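# Spread the towel flat, long sides pointing away

## Task

From the robot's viewpoint, leave the towel lying flat on the table as a single layer with its long edges running straight forward toward the far edge of the table. The towel must stay at least one finger's width in from the table edge, at least two finger widths away from the basket's rim, and more than a hand's width away from each arm's column. The basket must stay upright with its entire base on the table, no more than three finger widths from its starting spot, and turned roughly as it was. At the end both grippers must have released everything and moved away, and the result must hold without the robot keeping anything in place.

## Robot and tools

Robot: two arms, left_arm and right_arm, each with a two-finger parallel gripper and a wrist camera. Bases in the scene frame: left_arm at (+0.041, +0.375, 0) m, quat_wxyz (+0.998, 0, 0, -0.061); right_arm at (-0.046, -0.227, 0) m, quat_wxyz (+0.996, 0, 0, +0.085). Joint ranges in rad: waist -2.618 to 3.054, shoulder 0.000 to 3.142, elbow 0.000 to 3.142, wrist pitch -1.571 to 1.571, wrist yaw -1.571 to 1.571, wrist roll -2.094 to 2.094. The elbow cannot fully straighten.

Frames: the scene frame has its origin on the table top midway between the arms. +x points out across the table, +z points up, and left_arm sits on the +y side. The arm names do not indicate image sides. In each gripper's own frame, the fingers extend along +z and open and close along y. end_effector_position is the point between the finger pads, about 1 cm short of the fingertips.

execute_actions(actions): actions is a list of up to 15 actions. Each action is a list of up to 15 rows, and each row runs for one control step of 1/30 s. If an action has fewer than 15 rows, its last row repeats until 15 steps are done. A row is one flat list of 14 numbers, each in [-1, 1], covering both arms even if only one moves: left dx, dy, dz, rx, ry, rz, opening, then right dx, dy, dz, rx, ry, rz, opening. dx..rz are offsets, not poses. They are expressed in that gripper's own axes and measured from the gripper's pose at the start of the action. For the first action of a call, that start is the last pose reported in the scene. Rows do not accumulate: every row is relative to the same start. Scale: 1.0 equals 0.6 m of translation or 180 degrees of rotation. rx, ry, rz form a single rotation vector. opening is absolute: +1 is fully open (0.094 m) and -1 is closed. An empty list just returns the state and images.

move(target, speed, blocking): target is one 14-number row in the same layout. Its offsets are counted from the pose in the scene's most recent result that shows one. Each gripper follows a straight path, and both paths finish together within 0.5 to 10 s. If a path needs longer, it stops short after 10 s. speed is in m/s, from 0.002 to 0.5, default 0.25, and turning is capped at twice that value in rad/s. The openings are sent at the start. Paths do not slow for obstacles or for the other arm. Grippers lag, can drift off the path and can overshoot the speed, especially near full reach. A faster contact hits harder, and aiming further past a contact presses harder. blocking=false returns after 0.5 s while the motion continues. Until a result shows it has ended, other moves and actions are refused, so call wait or stop first. The result adds a "move:" line giving the ending (done, off_target, moving, held, fault), the limits that acted, and each gripper's distance from its target. limits=paced means the sent pose was clipped. limits=held means a check blocked some steps, and the arm may then surge faster than speed. An ending that names only one arm means the other one finished.

wait(seconds): 0 to 10. Lets the simulation run while arms hold their last command, and returns early if a running move ends. stop(): brakes a running move; the arm needs room to stop, and the fingers keep moving. zoom_image(camera, region): camera is one of cam_head_left, cam_head_right, cam_high, cam_left_wrist, cam_right_wrist (all 504x504). region is [x0, y0, x1, y1] in pixels from the top-left corner, at most 504 by 504. read_manual(section): returns licence text only ("licences"). finished_scene(scene): give the current scene number. It ends the scene irreversibly, after the robot holds the last command.

Control behaviour: each control step clips the commanded pose to within 70 mm and 16 degrees of the measured pose. Damped inverse kinematics then favours position over orientation. A distant target may need several actions, because after an action the arm only continues to its last clipped pose. Arms usually settle a centimetre or more low. Sending zeros repeatedly can let an arm sink. To hold an arm in place, send the offset back to its desired pose in the first call of a reply and zeros in later calls, raising the aim if it still sags. The robot keeps executing its last command while you are thinking.

Results: the state line `left_arm: …` | `right_arm: …` gives each end_effector_position (m) and end_effector_quat_wxyz in the scene frame. These can be off, more so at long reach. "Hand target" lines show the pose each controller is currently driving toward. grip_measured is the finger opening on the command scale. The last value in Joint positions is the opening in metres. Readings can be off by up to about 1 mm per gripper. Calls that run actions list step readings; HELD marks steps where an arm was held back. "pose unreachable" means the clearance check altered or blocked that arm's command. Camera images arrive in the order listed above, and calibration changes are noted.

Gripping: to hold something, command an opening below grip_measured. About 0.03 below grips firmly, and less below grips more gently. The pad force limit is roughly 50 to 62 N, lower for parts under about 2 mm thick. The pads can spike at first contact. Objects in hand may get short tugs.

Heat: holding loads warms the motors. MOTOR HOT appears at 75 °C. At 90 °C that arm stops for 10 s, and at 100 °C it goes limp and drops. These stops appear as OVER-TEMPERATURE FAULT lines. A FAULT line can cut short an arm's move, action or wait.

Avoid: letting the arms collide or press on each other, which can end the scene. Also avoid knocking or dropping anything off the table, which fails the task. Slams, slips, drops and hard shoves should also be avoided.

Each tool is called as name(argument=value, ...), one argument or row to a line, values as JSON.

## Session

execute_actions(
  actions=[],
)

Scene clock: 0.00 s.
left_arm: end_effector_position=(+0.2258, +0.0800, +0.3309) grip_measured=+1.000 end_effector_quat_wxyz=(+0.416, +0.655, +0.393, +0.493) | right_arm: end_effector_position=(+0.5725, -0.2925, +0.2265) grip_measured=+1.000 end_effector_quat_wxyz=(+0.458, +0.060, +0.884, +0.075)
Joint positions: left_arm=[-1.409  1.353  1.231 -0.584 -1.31   1.212  0.094] | right_arm=[-0.34   2.186  2.083 -0.519 -0.217  0.078  0.094]
Joint velocities: left_arm=[-0.032  0.002  0.007  0.066 -0.022 -0.022  0.   ] | right_arm=[ 0.002 -0.002  0.002 -0.022 -0.007  0.007  0.   ]
Motor temperatures (°C, as the motors report them): left_arm=[27 27 28 28 28 26] | right_arm=[25 27 27 27 25 26]
Hand target (left_arm): +0.226, +0.083, +0.336; +0.420, +0.650, +0.397, +0.494
Hand target (right_arm): +0.574, -0.292, +0.239; +0.471, +0.056, +0.877, +0.075

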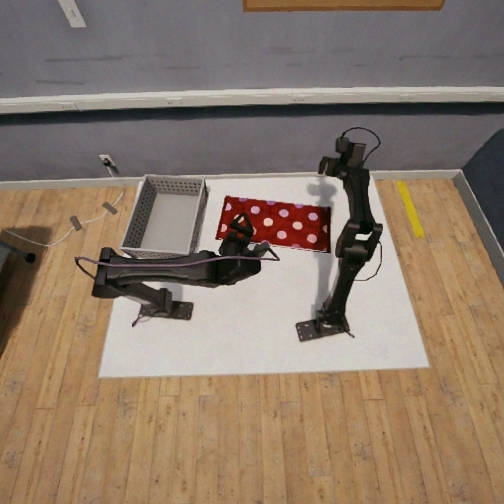

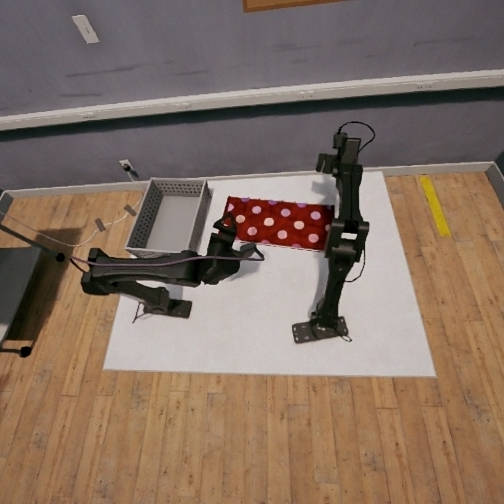

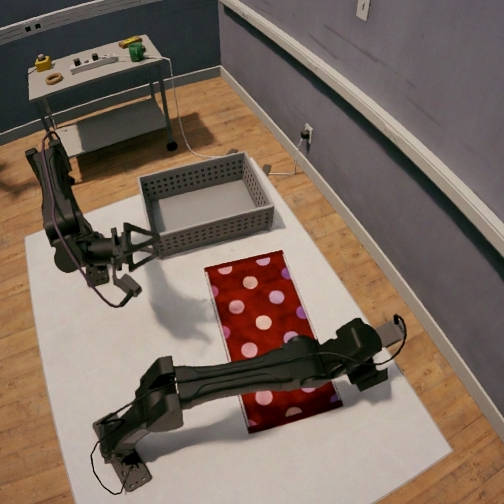

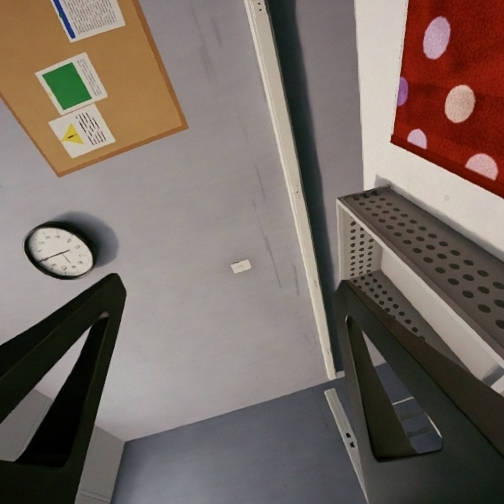

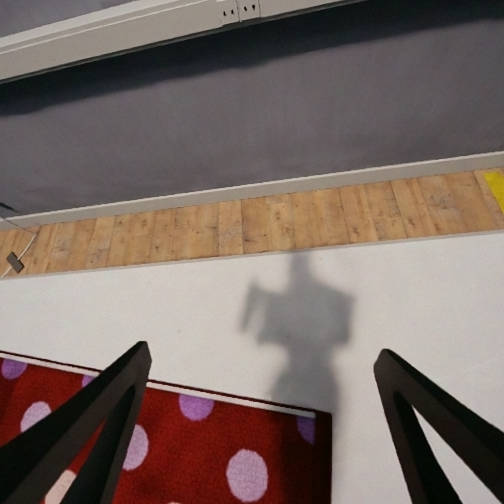

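zoom_image(
  camera="cam_high",
  region=[170,230,390,450],
)

zoom_image(
  camera="cam_head_left",
  region=[190,170,370,290],
)

Region (170, 230, 390, 450) of cam_high's 504x504 image, scaled by 2.291, with more detail than that image has.

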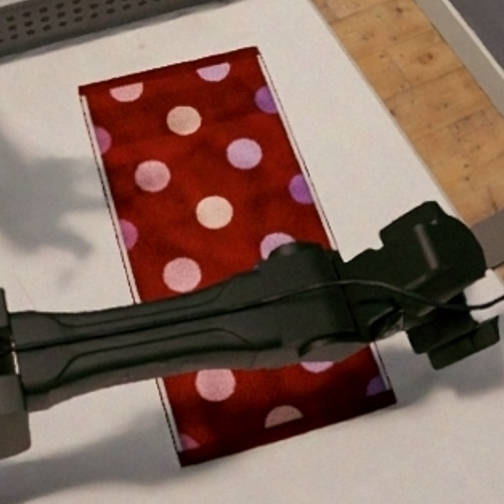

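Region (190, 170, 370, 290) of cam_head_left's 504x504 image, scaled by 2.800, with more detail than that image has.

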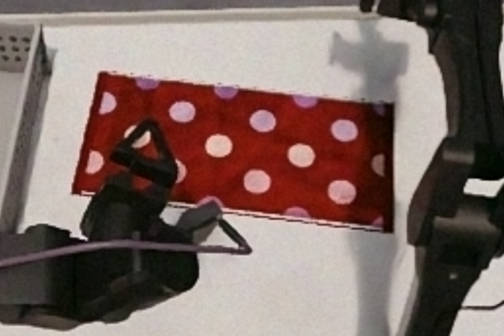

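move(
  target=[0.012,-0.252,0.408,0.441,-0.077,-0.083,1,0.362,-0.09,-0.109,0.292,0.174,0.468,1],
)

Scene clock: 4.80 s.
left_arm: end_effector_position=(+0.4491, +0.0971, +0.1525) grip_measured=+1.000 end_effector_quat_wxyz=(+0.089, +0.764, +0.638, +0.031) | right_arm: end_effector_position=(+0.3904, -0.3066, +0.0734) grip_measured=+1.000 end_effector_quat_wxyz=(-0.005, +0.761, +0.648, +0.003)
Joint positions: left_arm=[-0.481  2.409  2.583 -1.556 -0.012  1.148  0.094] | right_arm=[-0.358  2.284  2.058 -1.349 -0.011  1.544  0.094]
Joint velocities: left_arm=[-0.007  0.017 -0.007 -0.007  0.022 -0.037  0.   ] | right_arm=[-0.002 -0.012 -0.012 -0.022  0.037  0.007  0.   ]
Motor temperatures (°C, as the motors report them): left_arm=[27 28 28 28 28 26] | right_arm=[25 29 27 27 25 26]
Hand target (left_arm): +0.447, +0.097, +0.154; +0.087, +0.766, +0.637, +0.024
Hand target (right_arm): +0.392, -0.312, +0.079; -0.002, +0.767, +0.641, +0.003
Off the commanded pose (left_arm): 0.003 m, 11 deg.
Off the commanded pose (right_arm): 0.009 m, 1 deg.
joint sent to its limit (left arm) — the command would take joint 4 (wrist pitch) past its lower limit, so that joint was sent only as far as its limit.
move: off_target (left_arm)
camera_calibration (this result's frames):
cam_left_wrist: T_world_to_cam=[[-0.98505, 0.109918, -0.132647, 0.444228], [-0.000313043, 0.768847, 0.639432, -0.152952], [0.17227, 0.629914, -0.757318, 0.0760941], [0, 0, 0, 1]] pos_world=[0.42443, 0.0208355, 0.214355]
cam_right_wrist: T_world_to_cam=[[-0.995514, 0.0945875, -0.00205298, 0.420015], [0.0797532, 0.850664, 0.519624, 0.242875], [0.0508964, 0.51713, -0.854392, 0.29372], [0, 0, 0, 1]] pos_world=[0.383811, -0.398225, 0.125611]

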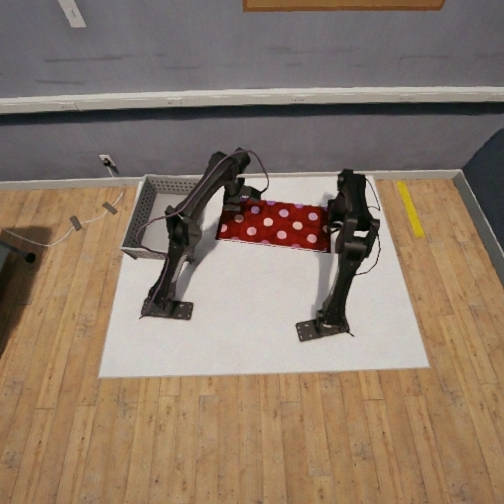

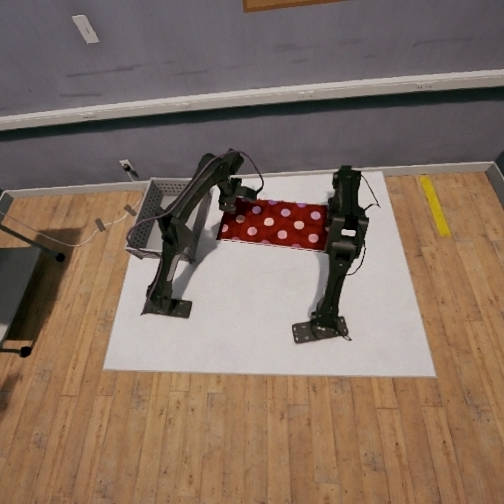

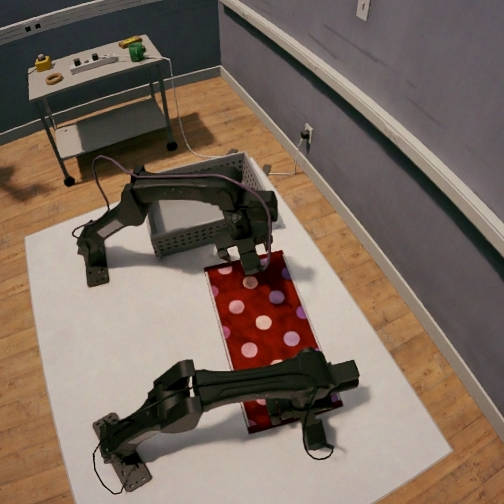

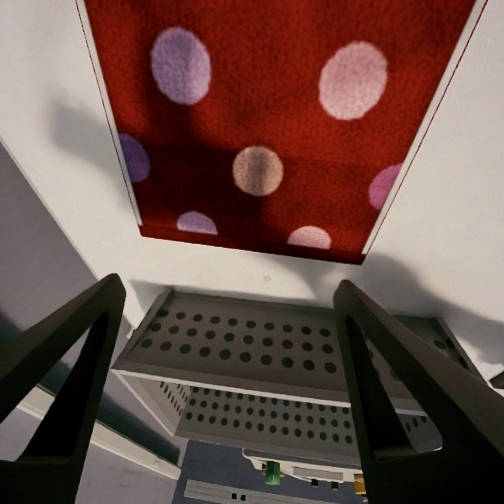

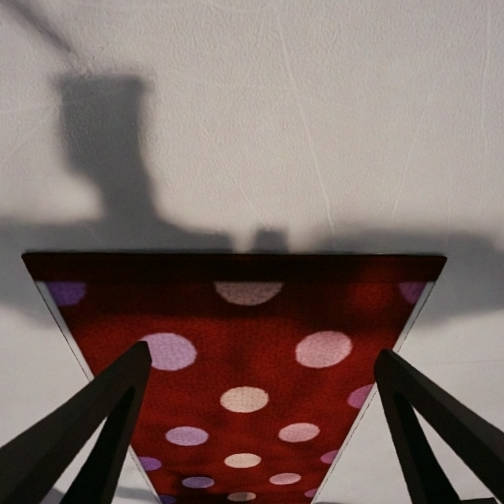

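move(
  target=[0.016,-0.043,0.24,0.056,0.021,0,1,0,0,0.112,0,0,0,1],
  speed=0.08,
)

Scene clock: 7.00 s.
left_arm: end_effector_position=(+0.4488, +0.0970, +0.0236) grip_measured=+1.000 end_effector_quat_wxyz=(+0.006, +0.768, +0.640, +0.007) | right_arm: end_effector_position=(+0.3897, -0.3055, +0.0206) grip_measured=+1.000 end_effector_quat_wxyz=(-0.005, +0.762, +0.648, +0.006)
Joint positions: left_arm=[-0.481  2.541  2.318 -1.333 -0.01   1.148  0.094] | right_arm=[-0.358  2.296  1.867 -1.142 -0.016  1.545  0.094]
Joint velocities: left_arm=[ 0.002  0.017 -0.007 -0.037 -0.037 -0.037  0.   ] | right_arm=[-0.007 -0.002 -0.007 -0.007 -0.037  0.007  0.   ]
Motor temperatures (°C, as the motors report them): left_arm=[27 28 28 28 28 26] | right_arm=[25 29 27 27 25 26]
Hand target (left_arm): +0.450, +0.096, +0.007; +0.001, +0.768, +0.641, -0.001
Hand target (right_arm): +0.389, -0.306, +0.007; -0.005, +0.761, +0.648, +0.002
Off the commanded pose (left_arm): 0.018 m, 1 deg.
Off the commanded pose (right_arm): 0.014 m, 0 deg.
move: off_target (left_arm, right_arm)
camera_calibration (this result's frames):
cam_left_wrist: T_world_to_cam=[[-0.993079, 0.115516, 0.0212277, 0.426273], [0.0968502, 0.703166, 0.704398, -0.109191], [0.0664428, 0.701579, -0.709487, 0.0180044], [0, 0, 0, 1]] pos_world=[0.432701, 0.0149064, 0.0806389]
cam_right_wrist: T_world_to_cam=[[-0.995377, 0.095755, -0.00742994, 0.419475], [0.0777195, 0.848513, 0.523437, 0.26954], [0.0564261, 0.520439, -0.852032, 0.246919], [0, 0, 0, 1]] pos_world=[0.382655, -0.397381, 0.0724129]

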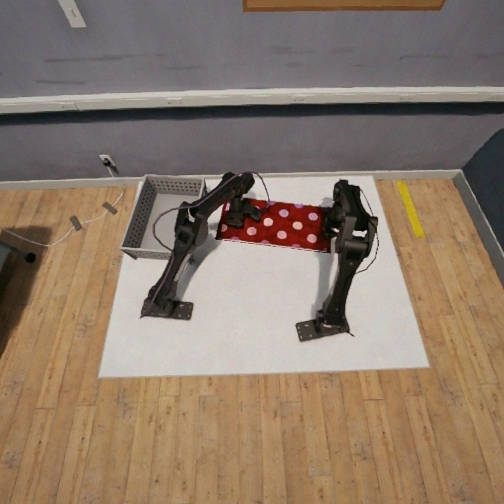

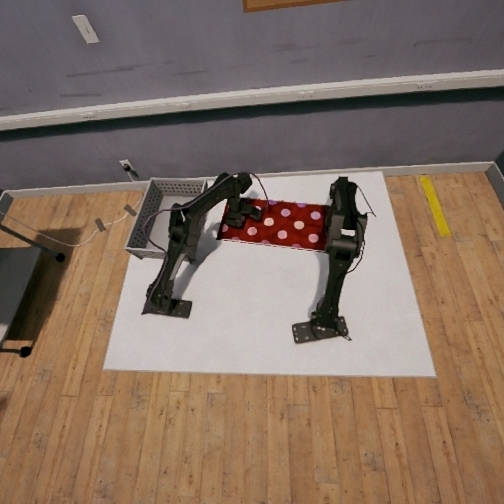

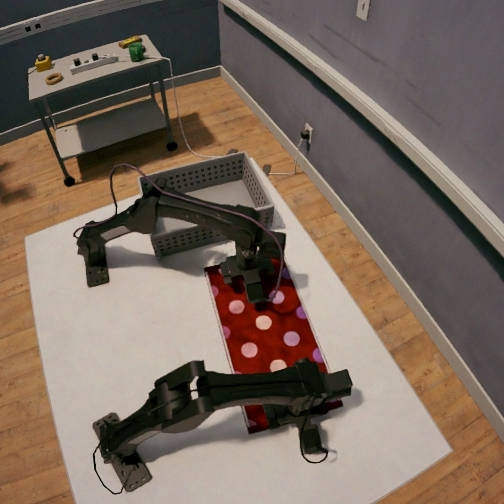

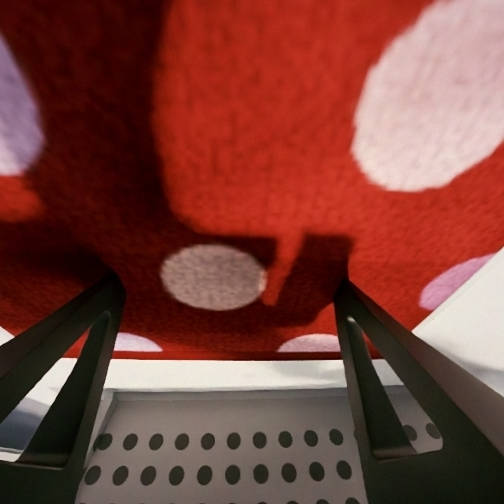

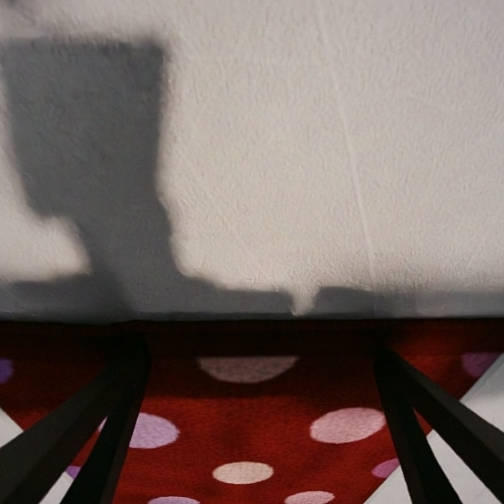

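move(
  target=[-0.035,-0.232,0.035,0,0,-0.111,1,0,0,0.03,0,0,-0.111,1],
  speed=0.06,
)

Scene clock: 10.47 s.
left_arm: end_effector_position=(+0.3440, +0.0986, +0.0246) grip_measured=+1.000 end_effector_quat_wxyz=(+0.060, +0.637, +0.768, +0.032) | right_arm: end_effector_position=(+0.3972, -0.3100, +0.0193) grip_measured=+1.000 end_effector_quat_wxyz=(+0.017, +0.648, +0.761, +0.009)
Joint positions: left_arm=[-0.651  2.054  1.486 -0.887 -0.074  0.614  0.094] | right_arm=[-0.358  2.293  1.857 -1.097  0.001  1.224  0.094]
Joint velocities: left_arm=[-0.017  0.007 -0.007 -0.022  0.007 -0.022  0.   ] | right_arm=[ 0.007 -0.017  0.002  0.007 -0.051 -0.022  0.   ]
Motor temperatures (°C, as the motors report them): left_arm=[27 29 28 28 28 26] | right_arm=[25 30 27 27 25 26]
Hand target (left_arm): +0.310, +0.102, +0.001; +0.006, +0.644, +0.765, +0.007
Hand target (right_arm): +0.389, -0.305, +0.003; -0.004, +0.638, +0.770, +0.007
Off the commanded pose (left_arm): 0.043 m, 7 deg.
Off the commanded pose (right_arm): 0.019 m, 3 deg.
move: off_target (left_arm, right_arm)
camera_calibration (this result's frames):
cam_left_wrist: T_world_to_cam=[[-0.964573, -0.250006, -0.0842352, 0.350809], [-0.242377, 0.713725, 0.657152, 0.0159504], [-0.104171, 0.654288, -0.749036, 0.0888179], [0, 0, 0, 1]] pos_world=[0.351499, 0.0182075, 0.0855964]
cam_right_wrist: T_world_to_cam=[[-0.973808, -0.224018, -0.0388987, 0.320258], [-0.213464, 0.84186, 0.495687, 0.387595], [-0.0782955, 0.491008, -0.86763, 0.292448], [0, 0, 0, 1]] pos_world=[0.417505, -0.398151, 0.0740683]

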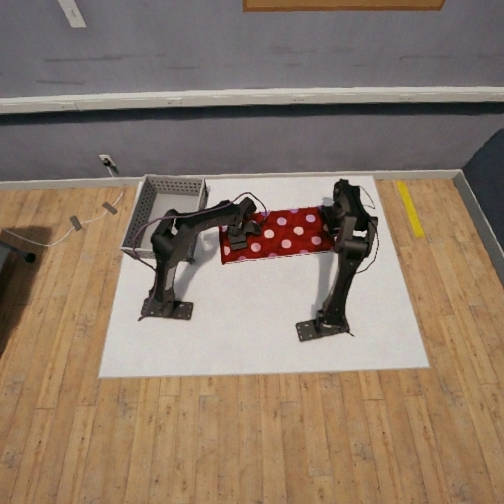

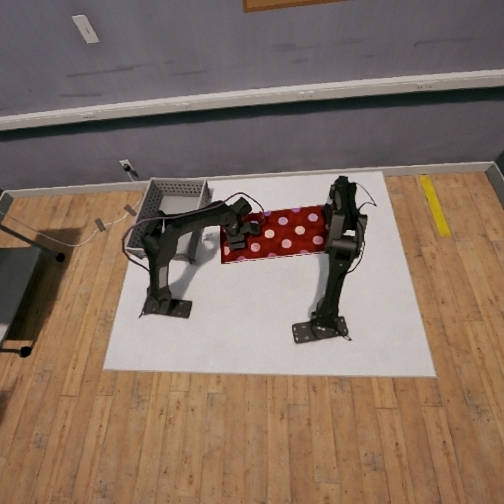

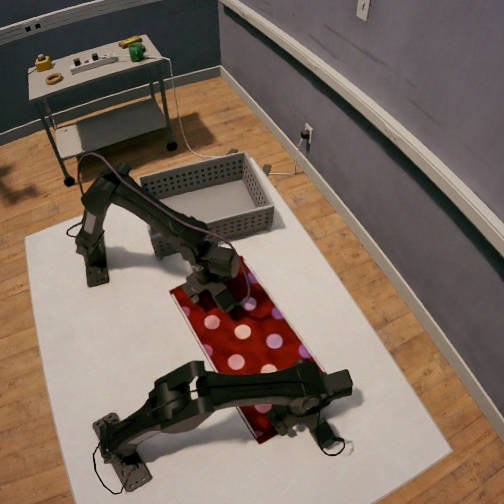

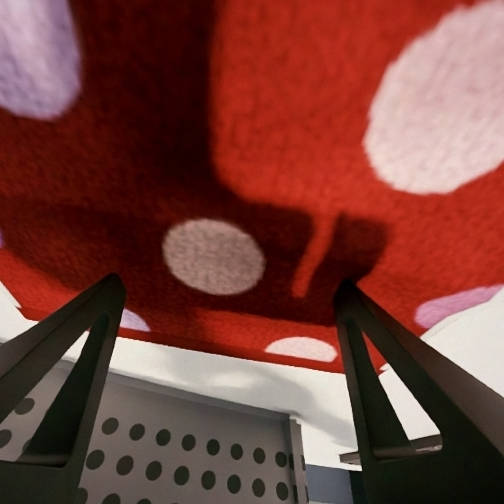

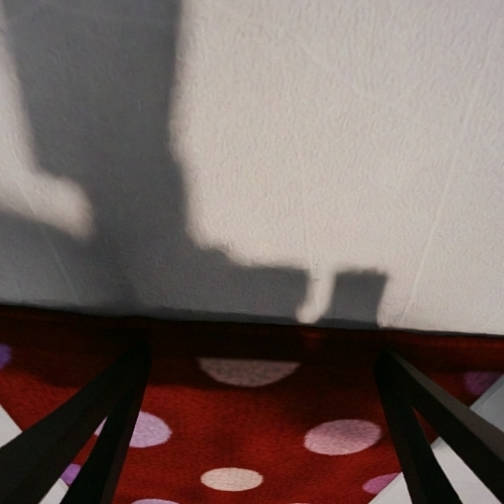

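move(
  target=[0.065,-0.25,-0.015,0.04,0.016,-0.135,1,0.13,0.068,0.012,0.011,0.005,-0.14,1],
  speed=0.06,
)

Scene clock: 14.63 s.
left_arm: end_effector_position=(+0.2074, +0.1013, +0.0182) grip_measured=+1.000 end_effector_quat_wxyz=(+0.032, +0.456, +0.889, -0.011) | right_arm: end_effector_position=(+0.4298, -0.2387, +0.0211) grip_measured=+1.000 end_effector_quat_wxyz=(+0.020, +0.484, +0.875, +0.003)
Joint positions: left_arm=[-0.913  1.788  1.095 -0.811 -0.016 -0.088  0.094] | right_arm=[-0.193  2.407  2.062 -1.188  0.013  0.988  0.094]
Joint velocities: left_arm=[-0.007  0.007 -0.012 -0.066 -0.066 -0.007  0.   ] | right_arm=[-0.027  0.007 -0.002 -0.066 -0.051  0.007  0.   ]
Motor temperatures (°C, as the motors report them): left_arm=[27 30 28 28 28 26] | right_arm=[25 30 28 27 25 26]
Hand target (left_arm): +0.191, +0.108, +0.012; +0.007, +0.462, +0.887, -0.013
Hand target (right_arm): +0.425, -0.226, +0.011; -0.001, +0.467, +0.884, -0.001
Off the commanded pose (left_arm): 0.020 m, 3 deg.
Off the commanded pose (right_arm): 0.016 m, 3 deg.
move: off_target (left_arm, right_arm)
camera_calibration (this result's frames):
cam_left_wrist: T_world_to_cam=[[-0.773416, -0.63306, 0.0325975, 0.216266], [-0.4634, 0.599731, 0.652367, 0.0426159], [-0.432538, 0.489446, -0.757201, 0.153038], [0, 0, 0, 1]] pos_world=[0.253206, 0.0364475, 0.0810294]
cam_right_wrist: T_world_to_cam=[[-0.809672, -0.586195, -0.0284104, 0.210874], [-0.525101, 0.701967, 0.481155, 0.434512], [-0.262108, 0.404496, -0.876175, 0.320064], [0, 0, 0, 1]] pos_world=[0.482792, -0.310865, 0.0773549]

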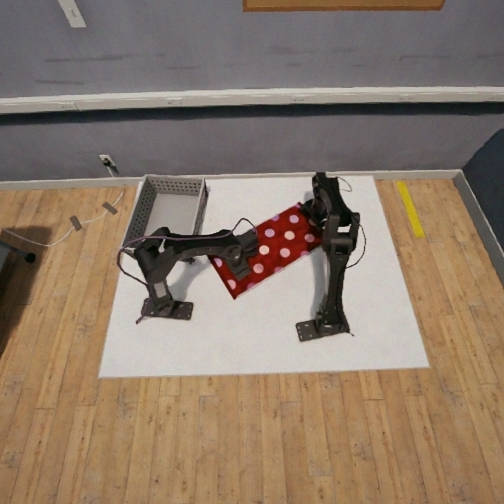

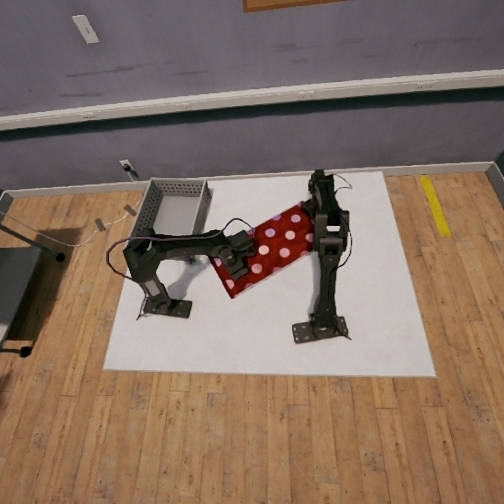

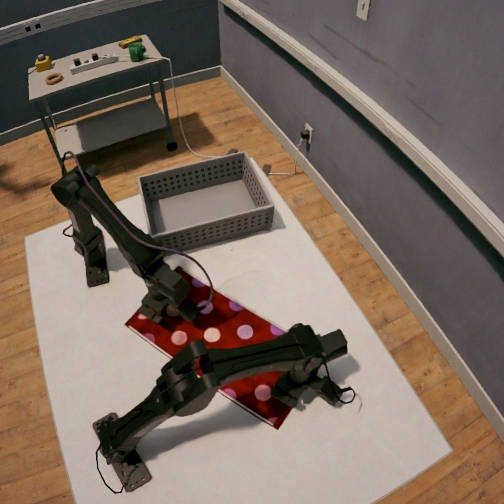

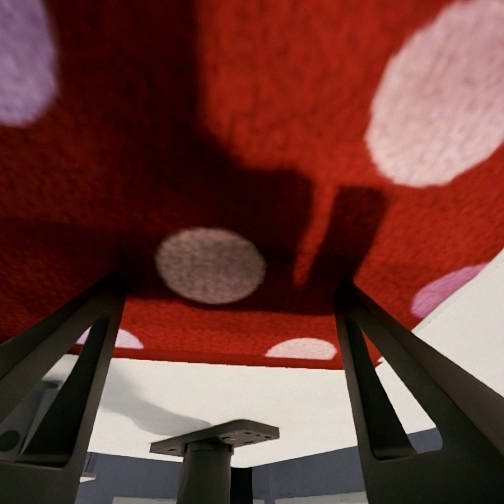

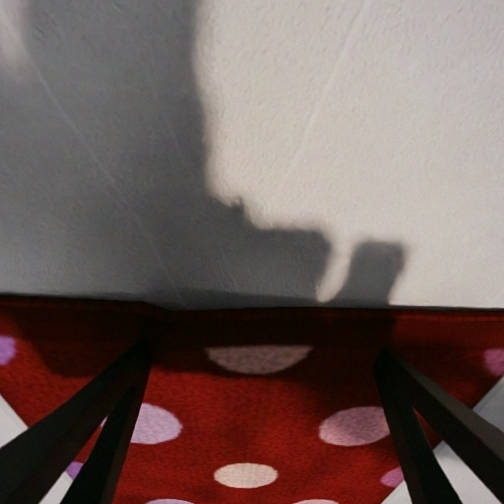

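move(
  target=[0.118,-0.197,0.002,0.003,0.02,-0.145,1,0.185,0.125,0.01,0.008,0,-0.165,1],
  speed=0.06,
)

Scene clock: 19.37 s.
left_arm: end_effector_position=(+0.0895, +0.0776, +0.0177) grip_measured=+1.000 end_effector_quat_wxyz=(+0.033, +0.241, +0.970, -0.014) | right_arm: end_effector_position=(+0.4399, -0.1145, +0.0225) grip_measured=+1.000 end_effector_quat_wxyz=(+0.027, +0.261, +0.965, -0.005)
Joint positions: left_arm=[-1.32   1.736  1.029 -0.814 -0.052 -0.956  0.094] | right_arm=[ 0.067  2.529  2.289 -1.288  0.035  0.765  0.094]
Joint velocities: left_arm=[-0.007 -0.012  0.012  0.051 -0.037  0.037  0.   ] | right_arm=[ 0.007 -0.007 -0.002 -0.007 -0.066 -0.022  0.   ]
Motor temperatures (°C, as the motors report them): left_arm=[27 30 28 28 28 26] | right_arm=[25 31 28 27 25 26]
Hand target (left_arm): +0.072, +0.089, +0.011; -0.001, +0.244, +0.970, -0.008
Hand target (right_arm): +0.434, -0.103, +0.012; +0.012, +0.244, +0.970, -0.009
Off the commanded pose (left_arm): 0.024 m, 4 deg.
Off the commanded pose (right_arm): 0.014 m, 3 deg.
move: off_target (left_arm, right_arm)
camera_calibration (this result's frames):
cam_left_wrist: T_world_to_cam=[[-0.411268, -0.909893, 0.0543427, 0.0987159], [-0.677388, 0.344981, 0.649719, 0.0414439], [-0.609922, 0.230397, -0.75823, 0.149247], [0, 0, 0, 1]] pos_world=[0.159701, 0.0411374, 0.0808724]
cam_right_wrist: T_world_to_cam=[[-0.446038, -0.894992, -0.00624468, 0.0960379], [-0.795391, 0.393181, 0.461261, 0.435901], [-0.41037, 0.210707, -0.887242, 0.316945], [0, 0, 0, 1]] pos_world=[0.519613, -0.152217, 0.0807428]

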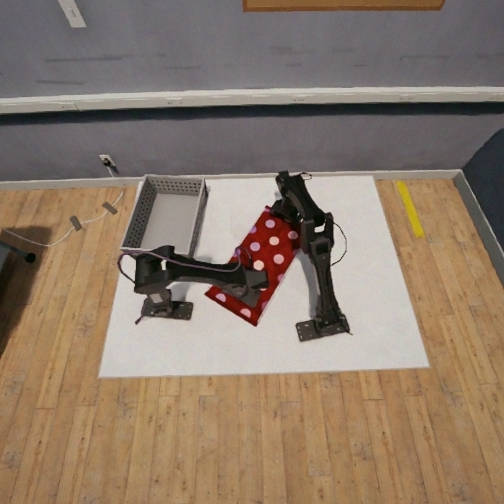

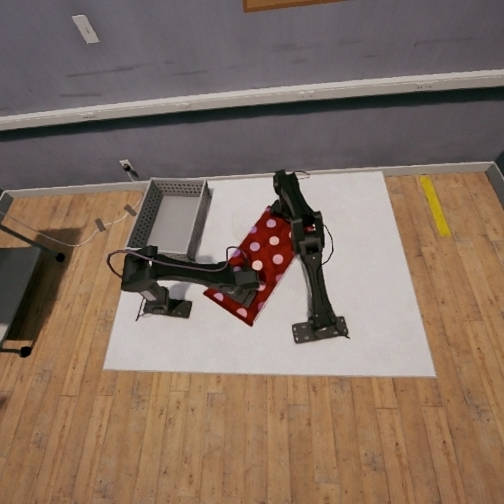

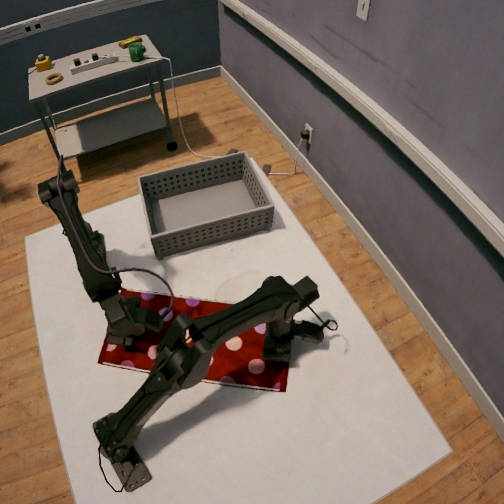

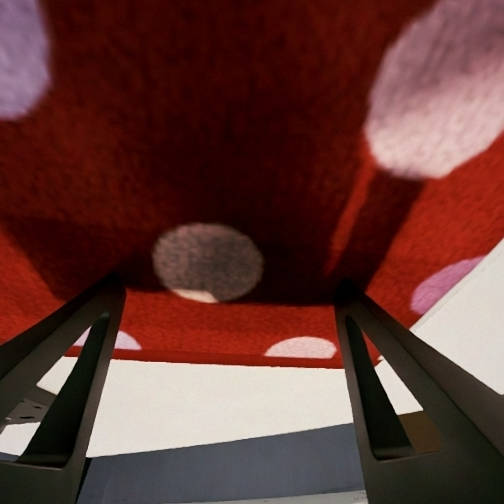

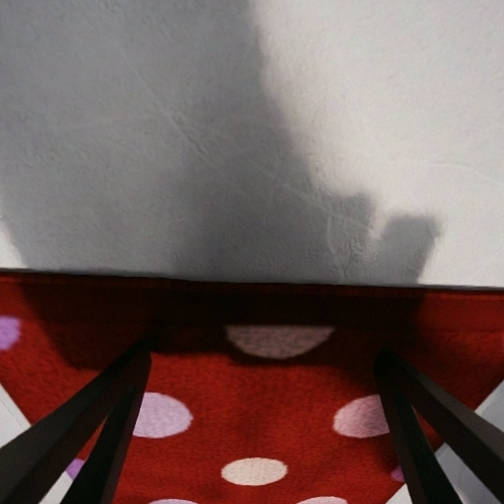

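move(
  target=[0.104,-0.07,0.004,0,0.02,-0.16,1,0.175,0.283,0.008,0,-0.02,-0.175,1],
  speed=0.05,
)

move(
  target=[0,0,-0.12,0,0,0,1,0,0,-0.12,0,0,0,1],
  speed=0.1,
)

move(
  target=[0.2,0.2,-0.1,0,0,0,1,0.2,-0.6,-0.05,0,0,0.15,1],
)

Scene clock: 25.37 s.
left_arm: end_effector_position=(+0.0325, +0.0717, +0.0189) grip_measured=+1.000 end_effector_quat_wxyz=(+0.029, -0.004, +0.999, -0.022) | right_arm: end_effector_position=(+0.4337, +0.0687, +0.0237) grip_measured=+1.000 end_effector_quat_wxyz=(+0.110, +0.003, +0.994, +0.013)
Joint positions: left_arm=[-1.514  1.75   1.052 -0.834 -0.06  -1.644  0.094] | right_arm=[ 0.411  2.833  2.865 -1.403  0.099  0.578  0.094]
Joint velocities: left_arm=[ 0.012 -0.017 -0.012  0.007  0.066 -0.066  0.   ] | right_arm=[ 0.037  0.012 -0.017 -0.007 -0.095  0.007  0.   ]
Motor temperatures (°C, as the motors report them): left_arm=[27 29 29 28 28 26] | right_arm=[25 32 28 27 25 26]
Hand target (left_arm): +0.016, +0.070, +0.012; -0.001, -0.008, +1.000, -0.014
Hand target (right_arm): +0.431, +0.085, +0.011; +0.112, -0.015, +0.993, +0.022
Off the commanded pose (left_arm): 0.019 m, 4 deg.
Off the commanded pose (right_arm): 0.020 m, 8 deg.
elbow stopped short (right arm): the move would have taken joint 3 (elbow) straighter than the controller allows; a more bent joint 3 avoids this.
move: off_target (left_arm, right_arm)
camera_calibration (this result's frames):
cam_left_wrist: T_world_to_cam=[[0.0689707, -0.99395, 0.0854783, 0.0597523], [-0.750583, 0.00474105, 0.660759, 0.0306802], [-0.657167, -0.109732, -0.745715, 0.142436], [0, 0, 0, 1]] pos_world=[0.112511, 0.0748751, 0.0808371]
cam_right_wrist: T_world_to_cam=[[0.0618091, -0.997925, -0.0180104, 0.0443862], [-0.948975, -0.0643489, 0.308715, 0.460021], [-0.309234, -0.00198997, -0.950984, 0.249159], [0, 0, 0, 1]] pos_world=[0.510854, 0.0743918, 0.0957305]

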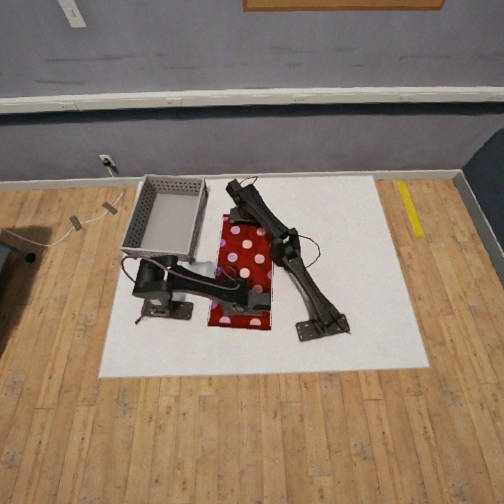

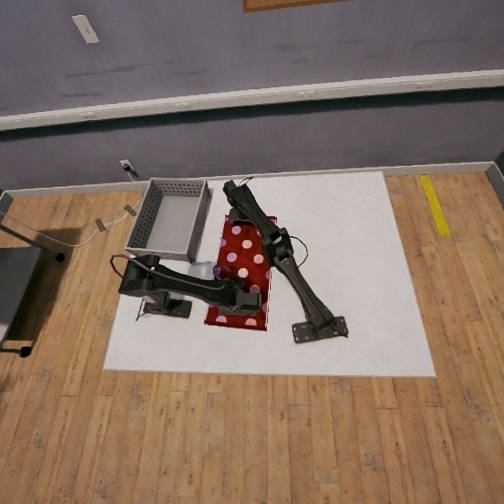

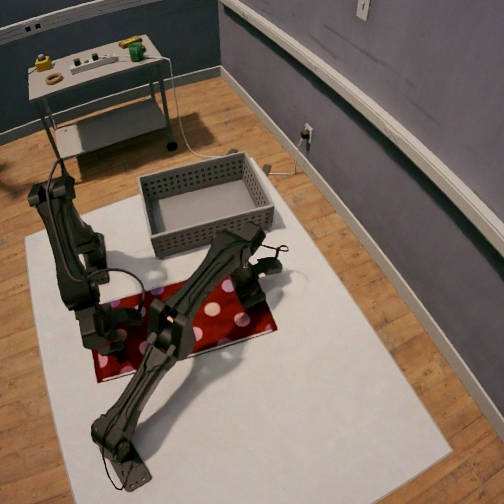

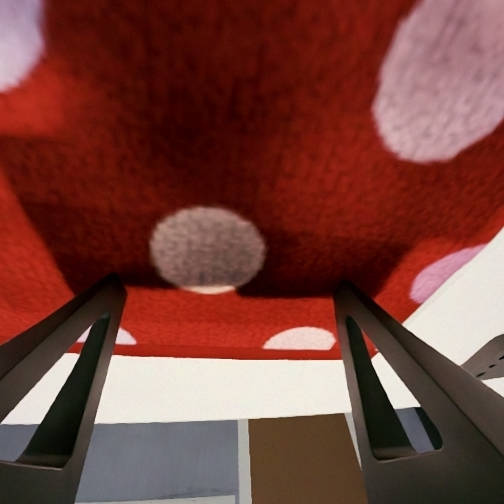

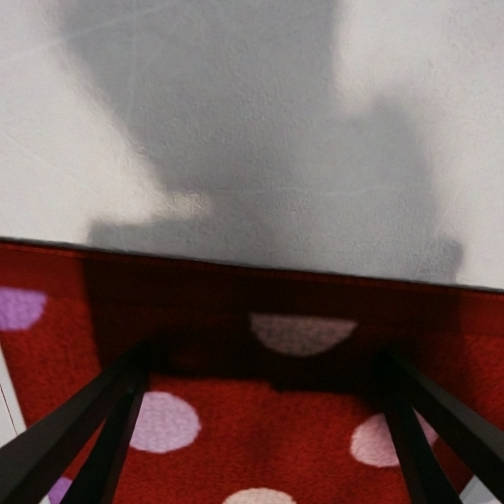

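Scene clock: 26.67 s.
left_arm: end_effector_position=(+0.0312, +0.0757, +0.0793) grip_measured=+1.000 end_effector_quat_wxyz=(+0.030, -0.005, +0.999, -0.014) | right_arm: end_effector_position=(+0.4216, +0.0608, +0.0838) grip_measured=+1.000 end_effector_quat_wxyz=(+0.122, +0.005, +0.992, +0.021)
Joint positions: left_arm=[-1.521  1.673  1.217 -1.092 -0.062 -1.652  0.094] | right_arm=[ 0.411  2.712  2.865 -1.495  0.098  0.58   0.094]
Joint velocities: left_arm=[-0.027  0.002 -0.012  0.022  0.007  0.037  0.   ] | right_arm=[ 0.002 -0.002 -0.002  0.037  0.022 -0.037  0.   ]
Motor temperatures (°C, as the motors report them): left_arm=[27 29 29 28 28 26] | right_arm=[25 32 28 27 25 26]
Hand target (left_arm): +0.029, +0.075, +0.090; +0.029, -0.004, +0.999, -0.022
Hand target (right_arm): +0.418, +0.068, +0.094; +0.130, +0.001, +0.991, +0.027
Off the commanded pose (left_arm): 0.012 m, 1 deg.
Off the commanded pose (right_arm): 0.012 m, 2 deg.
elbow stopped short (right arm): the move would have taken joint 3 (elbow) straighter than the controller allows; a more bent joint 3 avoids this.
move: off_target (left_arm, right_arm)
camera_calibration (this result's frames):
cam_left_wrist: T_world_to_cam=[[0.0710942, -0.99496, 0.0707189, 0.0598116], [-0.752107, -0.00690117, 0.659004, -0.00914224], [-0.655195, -0.10004, -0.748807, 0.186506], [0, 0, 0, 1]] pos_world=[0.11107, 0.0781051, 0.141452]
cam_right_wrist: T_world_to_cam=[[0.0602824, -0.997626, -0.0332805, 0.0402701], [-0.956222, -0.0672814, 0.284803, 0.434733], [-0.286366, 0.014655, -0.958008, 0.292483], [0, 0, 0, 1]] pos_world=[0.497031, 0.0651377, 0.157728]

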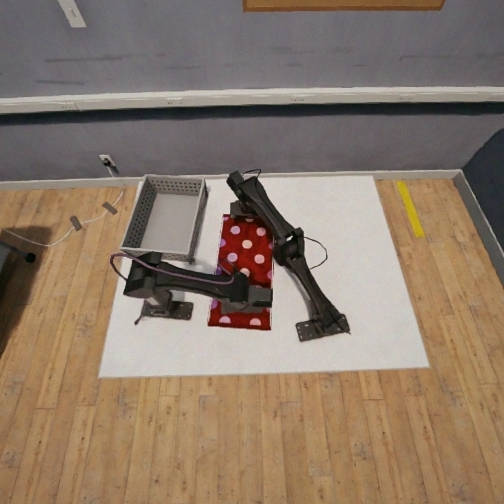

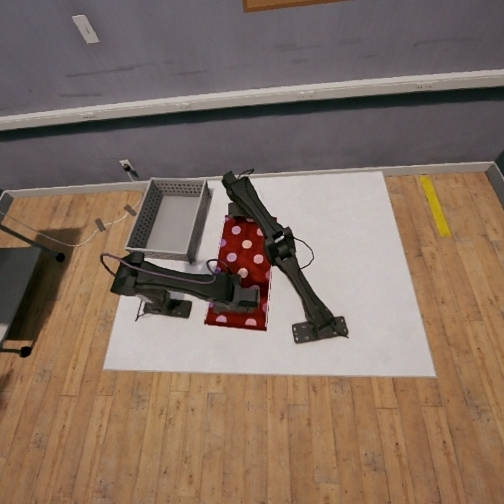

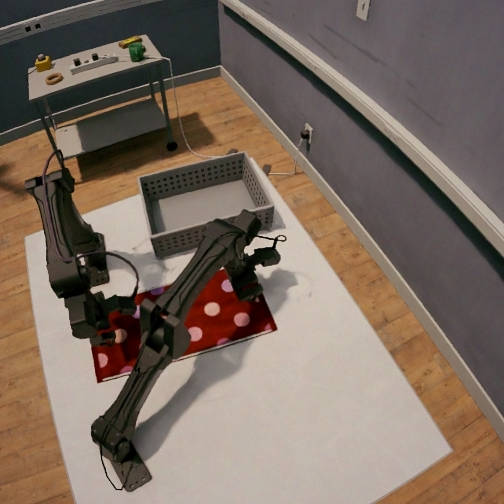

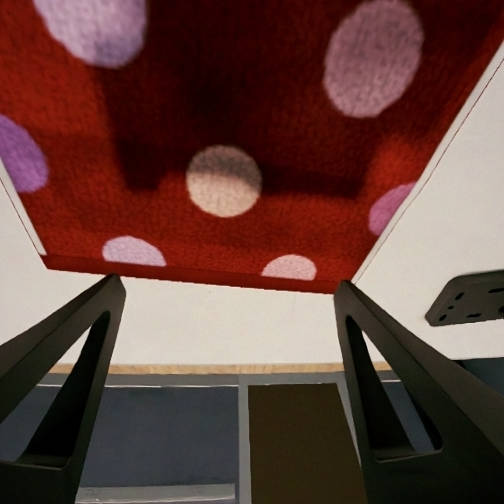

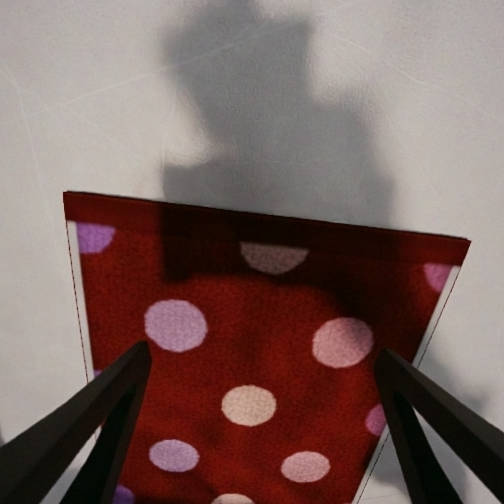

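Scene clock: 28.77 s.
left_arm: end_effector_position=(-0.0925, +0.1901, +0.1199) grip_measured=+1.000 end_effector_quat_wxyz=(-0.005, +0.052, +0.999, +0.011) | right_arm: end_effector_position=(+0.2960, -0.3038, +0.0748) grip_measured=+1.000 end_effector_quat_wxyz=(+0.108, +0.242, +0.964, +0.037)
Joint positions: left_arm=[-2.063  1.417  1.132 -1.3    0.02  -2.081  0.094] | right_arm=[-0.434  1.698  1.203 -0.861 -0.077  0.237  0.094]
Joint velocities: left_arm=[ 0.007 -0.007 -0.002  0.081  0.037  0.007  0.   ] | right_arm=[ 0.007  0.007 -0.002  0.066 -0.037 -0.051  0.   ]
Motor temperatures (°C, as the motors report them): left_arm=[27 29 29 28 28 26] | right_arm=[25 32 28 27 25 26]
Hand target (left_arm): -0.092, +0.195, +0.127; -0.008, +0.052, +0.999, +0.010
Hand target (right_arm): +0.298, -0.302, +0.079; +0.121, +0.235, +0.964, +0.040
Off the commanded pose (left_arm): 0.011 m, 8 deg.
Off the commanded pose (right_arm): 0.009 m, 2 deg.
joint sent to its limit (left arm) — the command would take joint 6 (wrist roll) past its lower limit, so that joint was sent only as far as its limit.
move: off_target (left_arm)
camera_calibration (this result's frames):
cam_left_wrist: T_world_to_cam=[[-0.0391254, -0.999104, 0.0161109, 0.176739], [-0.703869, 0.0390009, 0.709259, -0.138437], [-0.709252, 0.0164101, -0.704764, 0.114882], [0, 0, 0, 1]] pos_world=[-0.00904647, 0.180095, 0.176305]
cam_right_wrist: T_world_to_cam=[[-0.399479, -0.909388, -0.115885, -0.14711], [-0.879888, 0.344862, 0.326906, 0.392154], [-0.25732, 0.232558, -0.937925, 0.309316], [0, 0, 0, 1]] pos_world=[0.365878, -0.340953, 0.144869]

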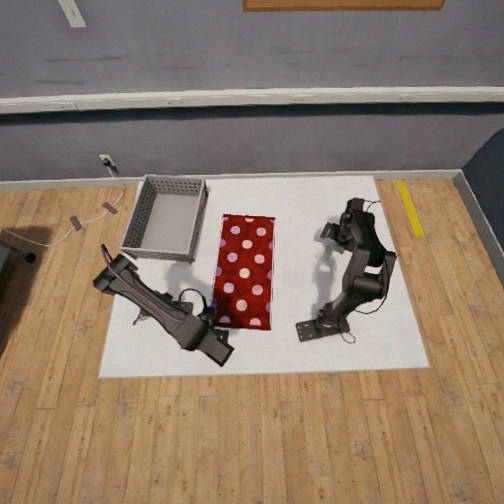

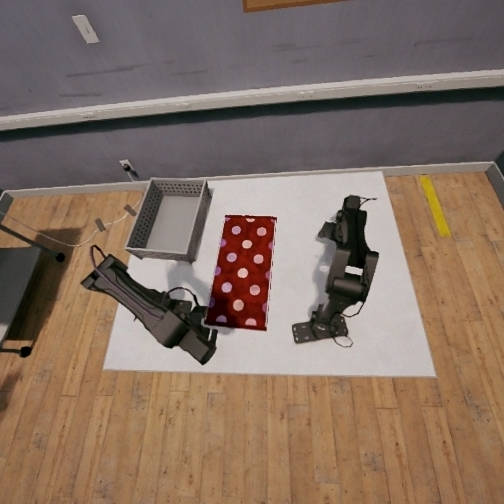

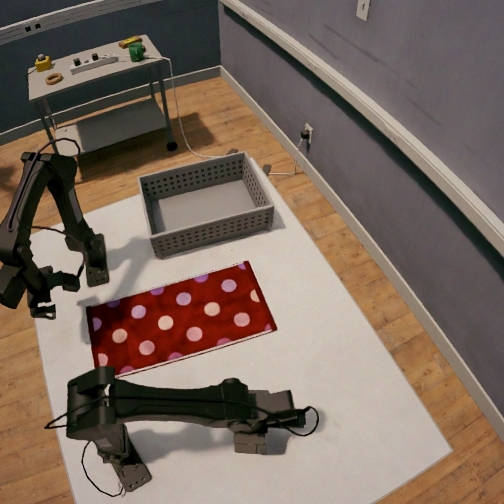

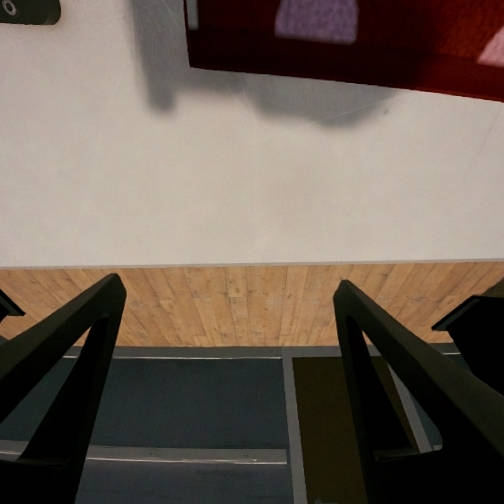

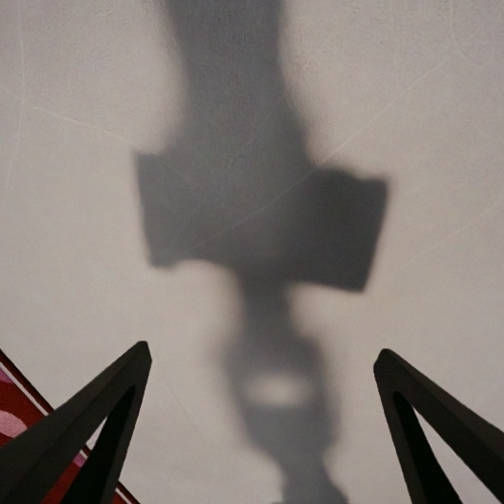

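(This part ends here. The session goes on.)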